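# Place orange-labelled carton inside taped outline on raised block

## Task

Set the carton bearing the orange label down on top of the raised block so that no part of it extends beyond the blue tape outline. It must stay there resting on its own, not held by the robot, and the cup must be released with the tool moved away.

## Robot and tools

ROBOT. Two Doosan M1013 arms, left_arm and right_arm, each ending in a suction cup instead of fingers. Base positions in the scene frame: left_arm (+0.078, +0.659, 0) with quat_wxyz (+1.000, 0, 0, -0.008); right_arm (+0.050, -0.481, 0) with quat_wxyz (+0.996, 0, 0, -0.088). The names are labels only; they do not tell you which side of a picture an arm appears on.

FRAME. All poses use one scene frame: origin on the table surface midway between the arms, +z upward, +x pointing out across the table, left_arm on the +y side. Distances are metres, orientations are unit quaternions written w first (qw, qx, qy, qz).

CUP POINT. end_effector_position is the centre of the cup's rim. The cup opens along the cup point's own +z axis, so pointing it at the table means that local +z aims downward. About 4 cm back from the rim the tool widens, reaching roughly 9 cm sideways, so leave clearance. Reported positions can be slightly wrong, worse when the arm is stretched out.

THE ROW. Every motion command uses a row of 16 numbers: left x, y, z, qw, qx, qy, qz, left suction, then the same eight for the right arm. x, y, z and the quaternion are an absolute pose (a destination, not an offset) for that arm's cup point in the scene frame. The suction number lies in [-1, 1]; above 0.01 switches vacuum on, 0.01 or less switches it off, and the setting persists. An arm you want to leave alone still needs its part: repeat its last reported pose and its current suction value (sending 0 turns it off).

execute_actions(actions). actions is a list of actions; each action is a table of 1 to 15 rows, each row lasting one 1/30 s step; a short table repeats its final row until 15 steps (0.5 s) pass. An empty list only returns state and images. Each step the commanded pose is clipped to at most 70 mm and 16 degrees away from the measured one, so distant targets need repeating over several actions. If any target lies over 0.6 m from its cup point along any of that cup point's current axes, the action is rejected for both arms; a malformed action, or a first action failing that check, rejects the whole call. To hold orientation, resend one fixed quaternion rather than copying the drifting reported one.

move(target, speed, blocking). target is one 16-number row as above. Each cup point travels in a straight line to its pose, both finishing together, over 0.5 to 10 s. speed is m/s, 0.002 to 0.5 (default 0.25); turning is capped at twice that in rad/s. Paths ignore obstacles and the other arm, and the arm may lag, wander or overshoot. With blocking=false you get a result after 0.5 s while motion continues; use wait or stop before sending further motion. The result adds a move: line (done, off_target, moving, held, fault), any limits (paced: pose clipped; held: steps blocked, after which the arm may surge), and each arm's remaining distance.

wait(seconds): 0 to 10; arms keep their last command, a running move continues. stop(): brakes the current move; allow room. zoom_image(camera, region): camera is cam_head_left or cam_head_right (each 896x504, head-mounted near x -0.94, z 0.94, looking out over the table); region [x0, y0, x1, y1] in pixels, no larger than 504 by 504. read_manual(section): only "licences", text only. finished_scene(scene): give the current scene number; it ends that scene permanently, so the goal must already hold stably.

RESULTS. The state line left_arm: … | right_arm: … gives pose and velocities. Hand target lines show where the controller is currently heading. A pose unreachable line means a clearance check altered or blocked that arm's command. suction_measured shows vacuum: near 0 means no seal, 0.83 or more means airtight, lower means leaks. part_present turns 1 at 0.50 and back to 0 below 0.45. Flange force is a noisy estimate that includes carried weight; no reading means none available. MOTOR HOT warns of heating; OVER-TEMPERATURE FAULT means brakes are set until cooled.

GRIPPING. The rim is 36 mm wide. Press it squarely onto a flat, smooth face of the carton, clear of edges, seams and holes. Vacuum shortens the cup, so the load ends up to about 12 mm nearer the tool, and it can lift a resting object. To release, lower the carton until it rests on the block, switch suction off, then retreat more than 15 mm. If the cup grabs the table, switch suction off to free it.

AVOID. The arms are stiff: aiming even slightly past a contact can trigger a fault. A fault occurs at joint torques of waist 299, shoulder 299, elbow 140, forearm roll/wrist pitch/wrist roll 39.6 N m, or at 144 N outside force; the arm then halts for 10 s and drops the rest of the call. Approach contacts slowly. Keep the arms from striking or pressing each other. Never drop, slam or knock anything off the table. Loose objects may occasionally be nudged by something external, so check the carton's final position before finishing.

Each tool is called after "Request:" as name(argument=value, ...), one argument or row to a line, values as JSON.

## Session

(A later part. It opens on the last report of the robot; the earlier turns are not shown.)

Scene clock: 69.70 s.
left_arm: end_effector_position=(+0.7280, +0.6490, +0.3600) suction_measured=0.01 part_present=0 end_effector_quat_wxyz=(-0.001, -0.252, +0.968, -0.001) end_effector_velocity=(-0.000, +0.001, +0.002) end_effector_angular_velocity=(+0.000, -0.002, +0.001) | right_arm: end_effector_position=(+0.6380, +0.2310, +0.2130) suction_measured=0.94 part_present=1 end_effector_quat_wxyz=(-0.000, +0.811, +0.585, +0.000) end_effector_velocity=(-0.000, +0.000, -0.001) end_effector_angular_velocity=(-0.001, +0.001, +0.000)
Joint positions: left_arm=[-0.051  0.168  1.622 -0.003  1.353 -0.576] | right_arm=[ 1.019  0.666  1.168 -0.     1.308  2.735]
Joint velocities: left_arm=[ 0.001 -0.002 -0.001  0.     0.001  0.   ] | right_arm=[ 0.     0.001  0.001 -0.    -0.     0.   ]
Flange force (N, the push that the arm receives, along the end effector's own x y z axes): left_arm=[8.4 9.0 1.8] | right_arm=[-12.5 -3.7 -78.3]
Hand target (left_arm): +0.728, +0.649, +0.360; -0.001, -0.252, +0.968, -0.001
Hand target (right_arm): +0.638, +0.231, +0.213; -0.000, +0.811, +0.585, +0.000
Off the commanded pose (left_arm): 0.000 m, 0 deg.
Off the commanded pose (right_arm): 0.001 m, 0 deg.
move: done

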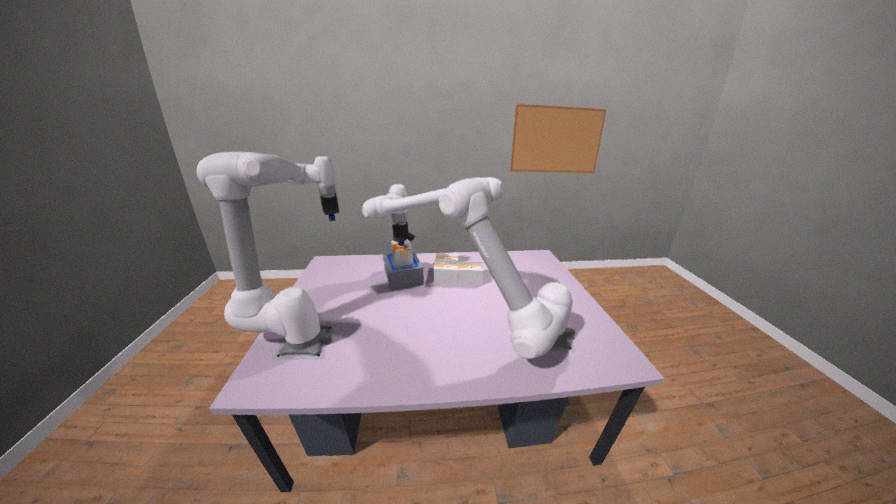

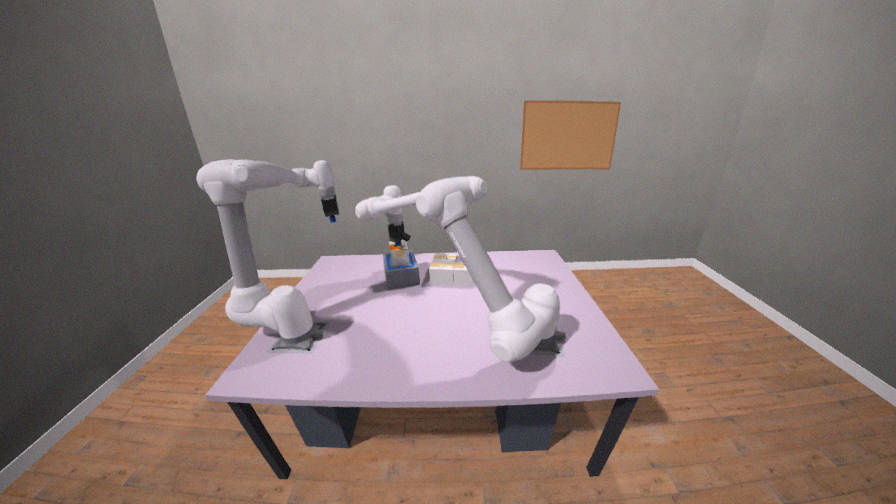

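Request:
move(
  target=[0.728,0.649,0.360,-0.001,-0.252,0.968,-0.001,0, 0.638,0.231,0.215,0,0.811,0.585,0,0],
  speed=0.01,
)

Scene clock: 71.87 s.
left_arm: end_effector_position=(+0.7280, +0.6490, +0.3600) suction_measured=0.01 part_present=0 end_effector_quat_wxyz=(-0.001, -0.252, +0.968, -0.001) end_effector_velocity=(-0.000, +0.001, -0.000) end_effector_angular_velocity=(+0.001, +0.001, +0.001) | right_arm: end_effector_position=(+0.6380, +0.2310, +0.2145) suction_measured=0.00 part_present=0 end_effector_quat_wxyz=(+0.000, +0.811, +0.585, -0.000) end_effector_velocity=(-0.001, +0.000, +0.003) end_effector_angular_velocity=(+0.002, -0.002, +0.001)
Joint positions: left_arm=[-0.051  0.168  1.622 -0.003  1.353 -0.576] | right_arm=[ 1.019  0.665  1.165 -0.     1.311  2.735]
Joint velocities: left_arm=[ 0.001 -0.     0.001  0.001  0.    -0.   ] | right_arm=[ 0.001 -0.003 -0.001 -0.     0.001  0.   ]
Flange force (N, the push that the arm receives, along the end effector's own x y z axes): left_arm=[4.9 10.2 3.1] | right_arm=[-6.7 -2.3 -26.3]
Hand target (left_arm): +0.728, +0.649, +0.360; -0.001, -0.252, +0.968, -0.001
Hand target (right_arm): +0.638, +0.231, +0.215; -0.000, +0.811, +0.585, -0.000
Off the commanded pose (left_arm): 0.000 m, 0 deg.
Off the commanded pose (right_arm): 0.001 m, 0 deg.
move: done

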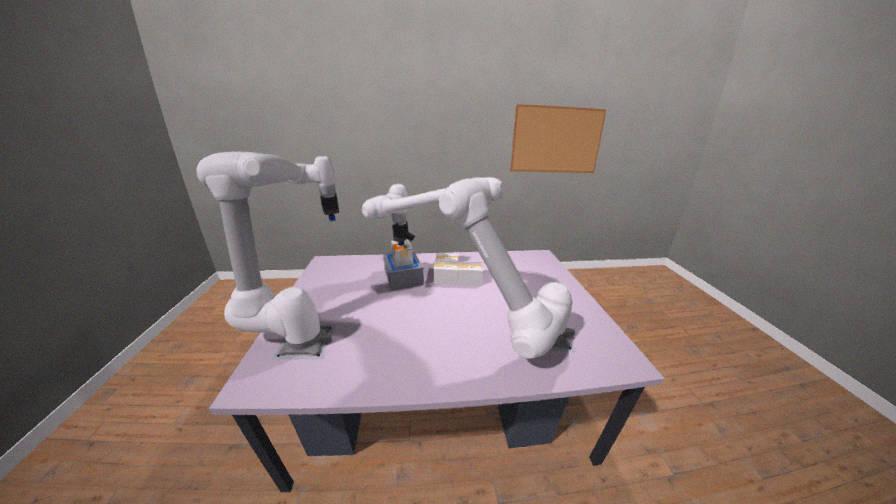

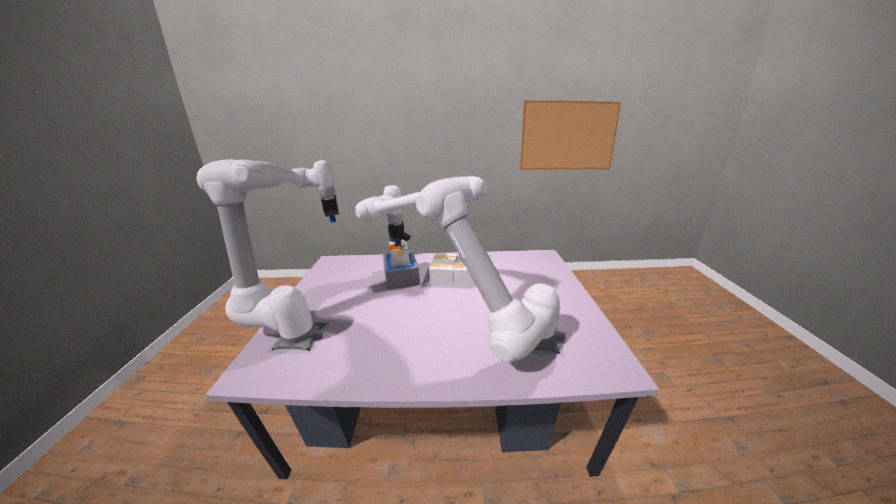

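Request:
move(
  target=[0.728,0.649,0.360,-0.001,-0.252,0.968,-0.001,0, 0.638,0.231,0.27,0,0.811,0.585,0,0],
  speed=0.2,
)

Request:
move(
  target=[0.728,0.649,0.360,-0.001,-0.252,0.968,-0.001,0, 0.62,-0.08,0.37,0,0.811,0.585,0,0],
  speed=0.4,
)

Request:
zoom_image(
  camera="cam_head_left",
  region=[370, 226, 434, 290],
)

Request:
zoom_image(
  camera="cam_head_right",
  region=[370, 226, 434, 290],
)

Scene clock: 75.47 s.
left_arm: end_effector_position=(+0.7280, +0.6490, +0.3600) suction_measured=0.01 part_present=0 end_effector_quat_wxyz=(-0.001, -0.252, +0.968, -0.001) end_effector_velocity=(-0.000, +0.000, +0.000) end_effector_angular_velocity=(+0.000, +0.000, +0.000) | right_arm: end_effector_position=(+0.6380, +0.2310, +0.2701) suction_measured=0.00 part_present=0 end_effector_quat_wxyz=(-0.000, +0.811, +0.585, +0.000) end_effector_velocity=(-0.000, +0.000, +0.000) end_effector_angular_velocity=(+0.001, +0.000, -0.000)
Joint positions: left_arm=[-0.051  0.168  1.622 -0.003  1.353 -0.576] | right_arm=[ 1.019  0.644  1.1   -0.     1.398  2.735]
Joint velocities: left_arm=[-0. -0.  0.  0.  0. -0.] | right_arm=[-0.    -0.001  0.     0.001 -0.001 -0.   ]
Flange force (N, the push that the arm receives, along the end effector's own x y z axes): left_arm=[6.4 5.8 2.0] | right_arm=[-0.5 -1.0 1.2]
Hand target (left_arm): +0.728, +0.649, +0.360; -0.001, -0.252, +0.968, -0.001
Hand target (right_arm): +0.638, +0.231, +0.270; +0.000, +0.811, +0.585, +0.000
Off the commanded pose (left_arm): 0.000 m, 0 deg.
Off the commanded pose (right_arm): 0.000 m, 0 deg.
move: done

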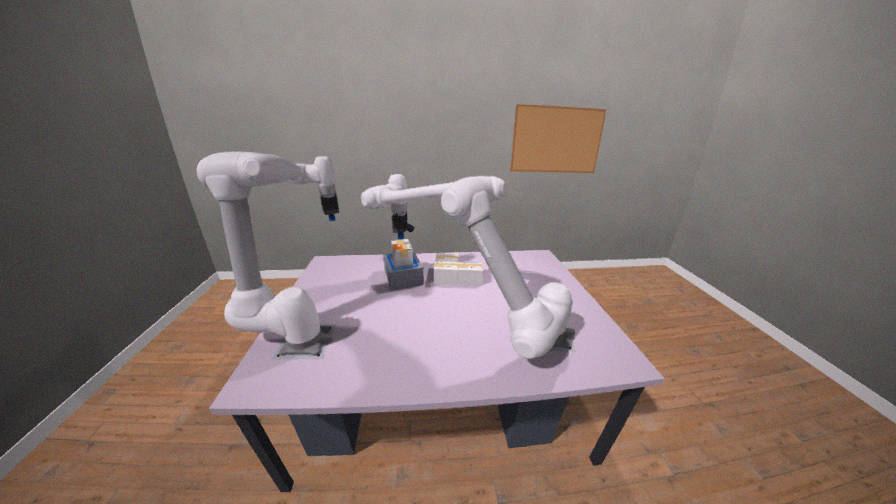

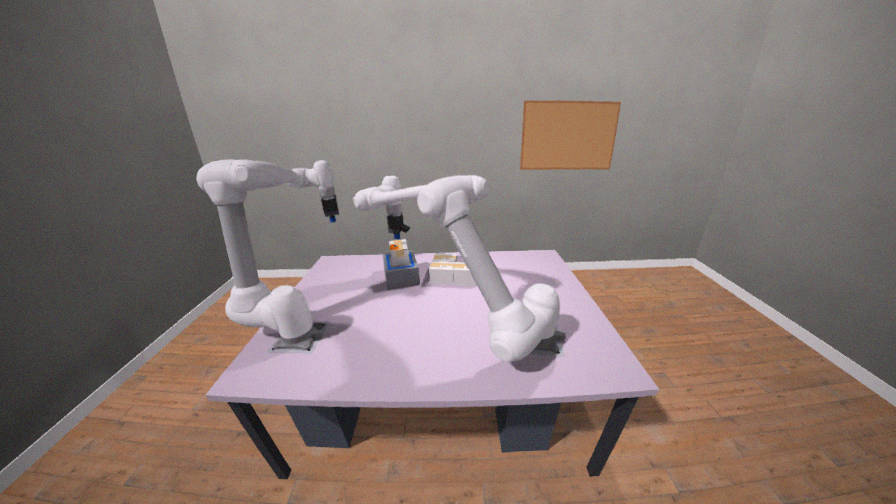

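Scene clock: 76.73 s.
left_arm: end_effector_position=(+0.7280, +0.6490, +0.3600) suction_measured=0.01 part_present=0 end_effector_quat_wxyz=(-0.001, -0.252, +0.968, -0.001) end_effector_velocity=(+0.000, +0.000, -0.002) end_effector_angular_velocity=(+0.000, +0.004, +0.000) | right_arm: end_effector_position=(+0.6202, -0.0798, +0.3698) suction_measured=0.00 part_present=0 end_effector_quat_wxyz=(-0.000, +0.811, +0.585, -0.000) end_effector_velocity=(+0.001, -0.000, +0.001) end_effector_angular_velocity=(+0.001, -0.001, -0.000)
Joint positions: left_arm=[-0.051  0.168  1.622 -0.003  1.353 -0.576] | right_arm=[0.739 0.239 1.517 0.    1.386 2.455]
Joint velocities: left_arm=[ 0.     0.003  0.001 -0.     0.     0.   ] | right_arm=[-0.001 -0.    -0.001  0.    -0.    -0.   ]
Flange force (N, the push that the arm receives, along the end effector's own x y z axes): left_arm=[2.8 8.2 3.7] | right_arm=[1.5 0.8 1.7]
Hand target (left_arm): +0.728, +0.649, +0.360; -0.001, -0.252, +0.968, -0.001
Hand target (right_arm): +0.620, -0.080, +0.370; -0.000, +0.811, +0.585, -0.000
Off the commanded pose (left_arm): 0.000 m, 0 deg.
Off the commanded pose (right_arm): 0.000 m, 0 deg.
move: done

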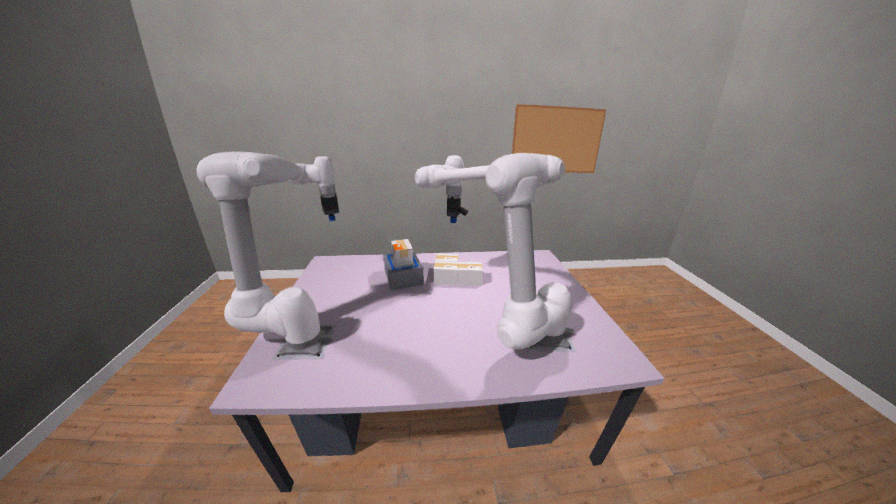

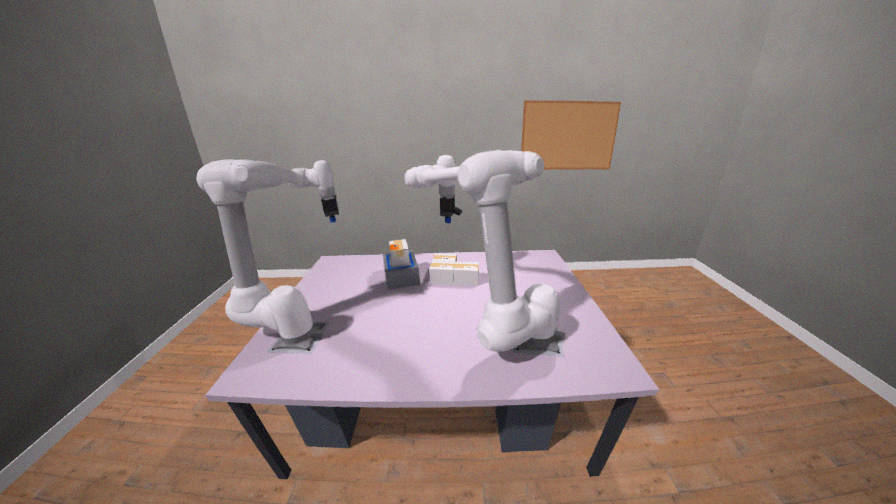

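Region (370, 226, 434, 290) of cam_head_left's 896x504 image, scaled by 7.875, with more detail than that image has.

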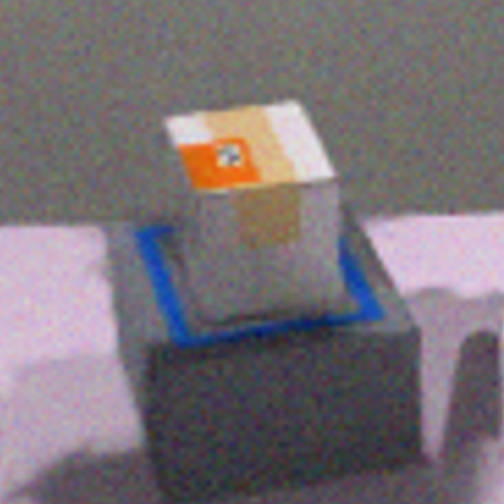

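Region (370, 226, 434, 290) of cam_head_right's 896x504 image, scaled by 7.875, with more detail than that image has.

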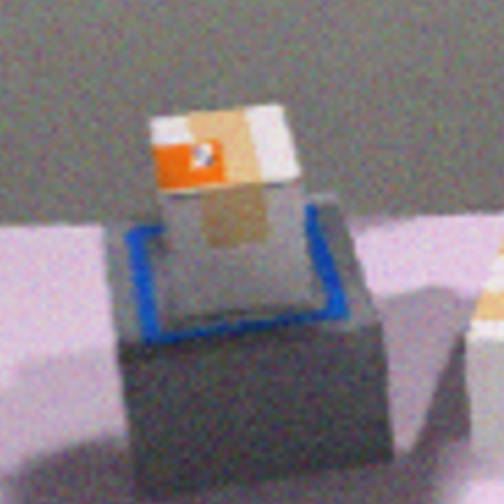

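Request:
finished_scene(
  scene=1,
)

The scene is finished: the task was done.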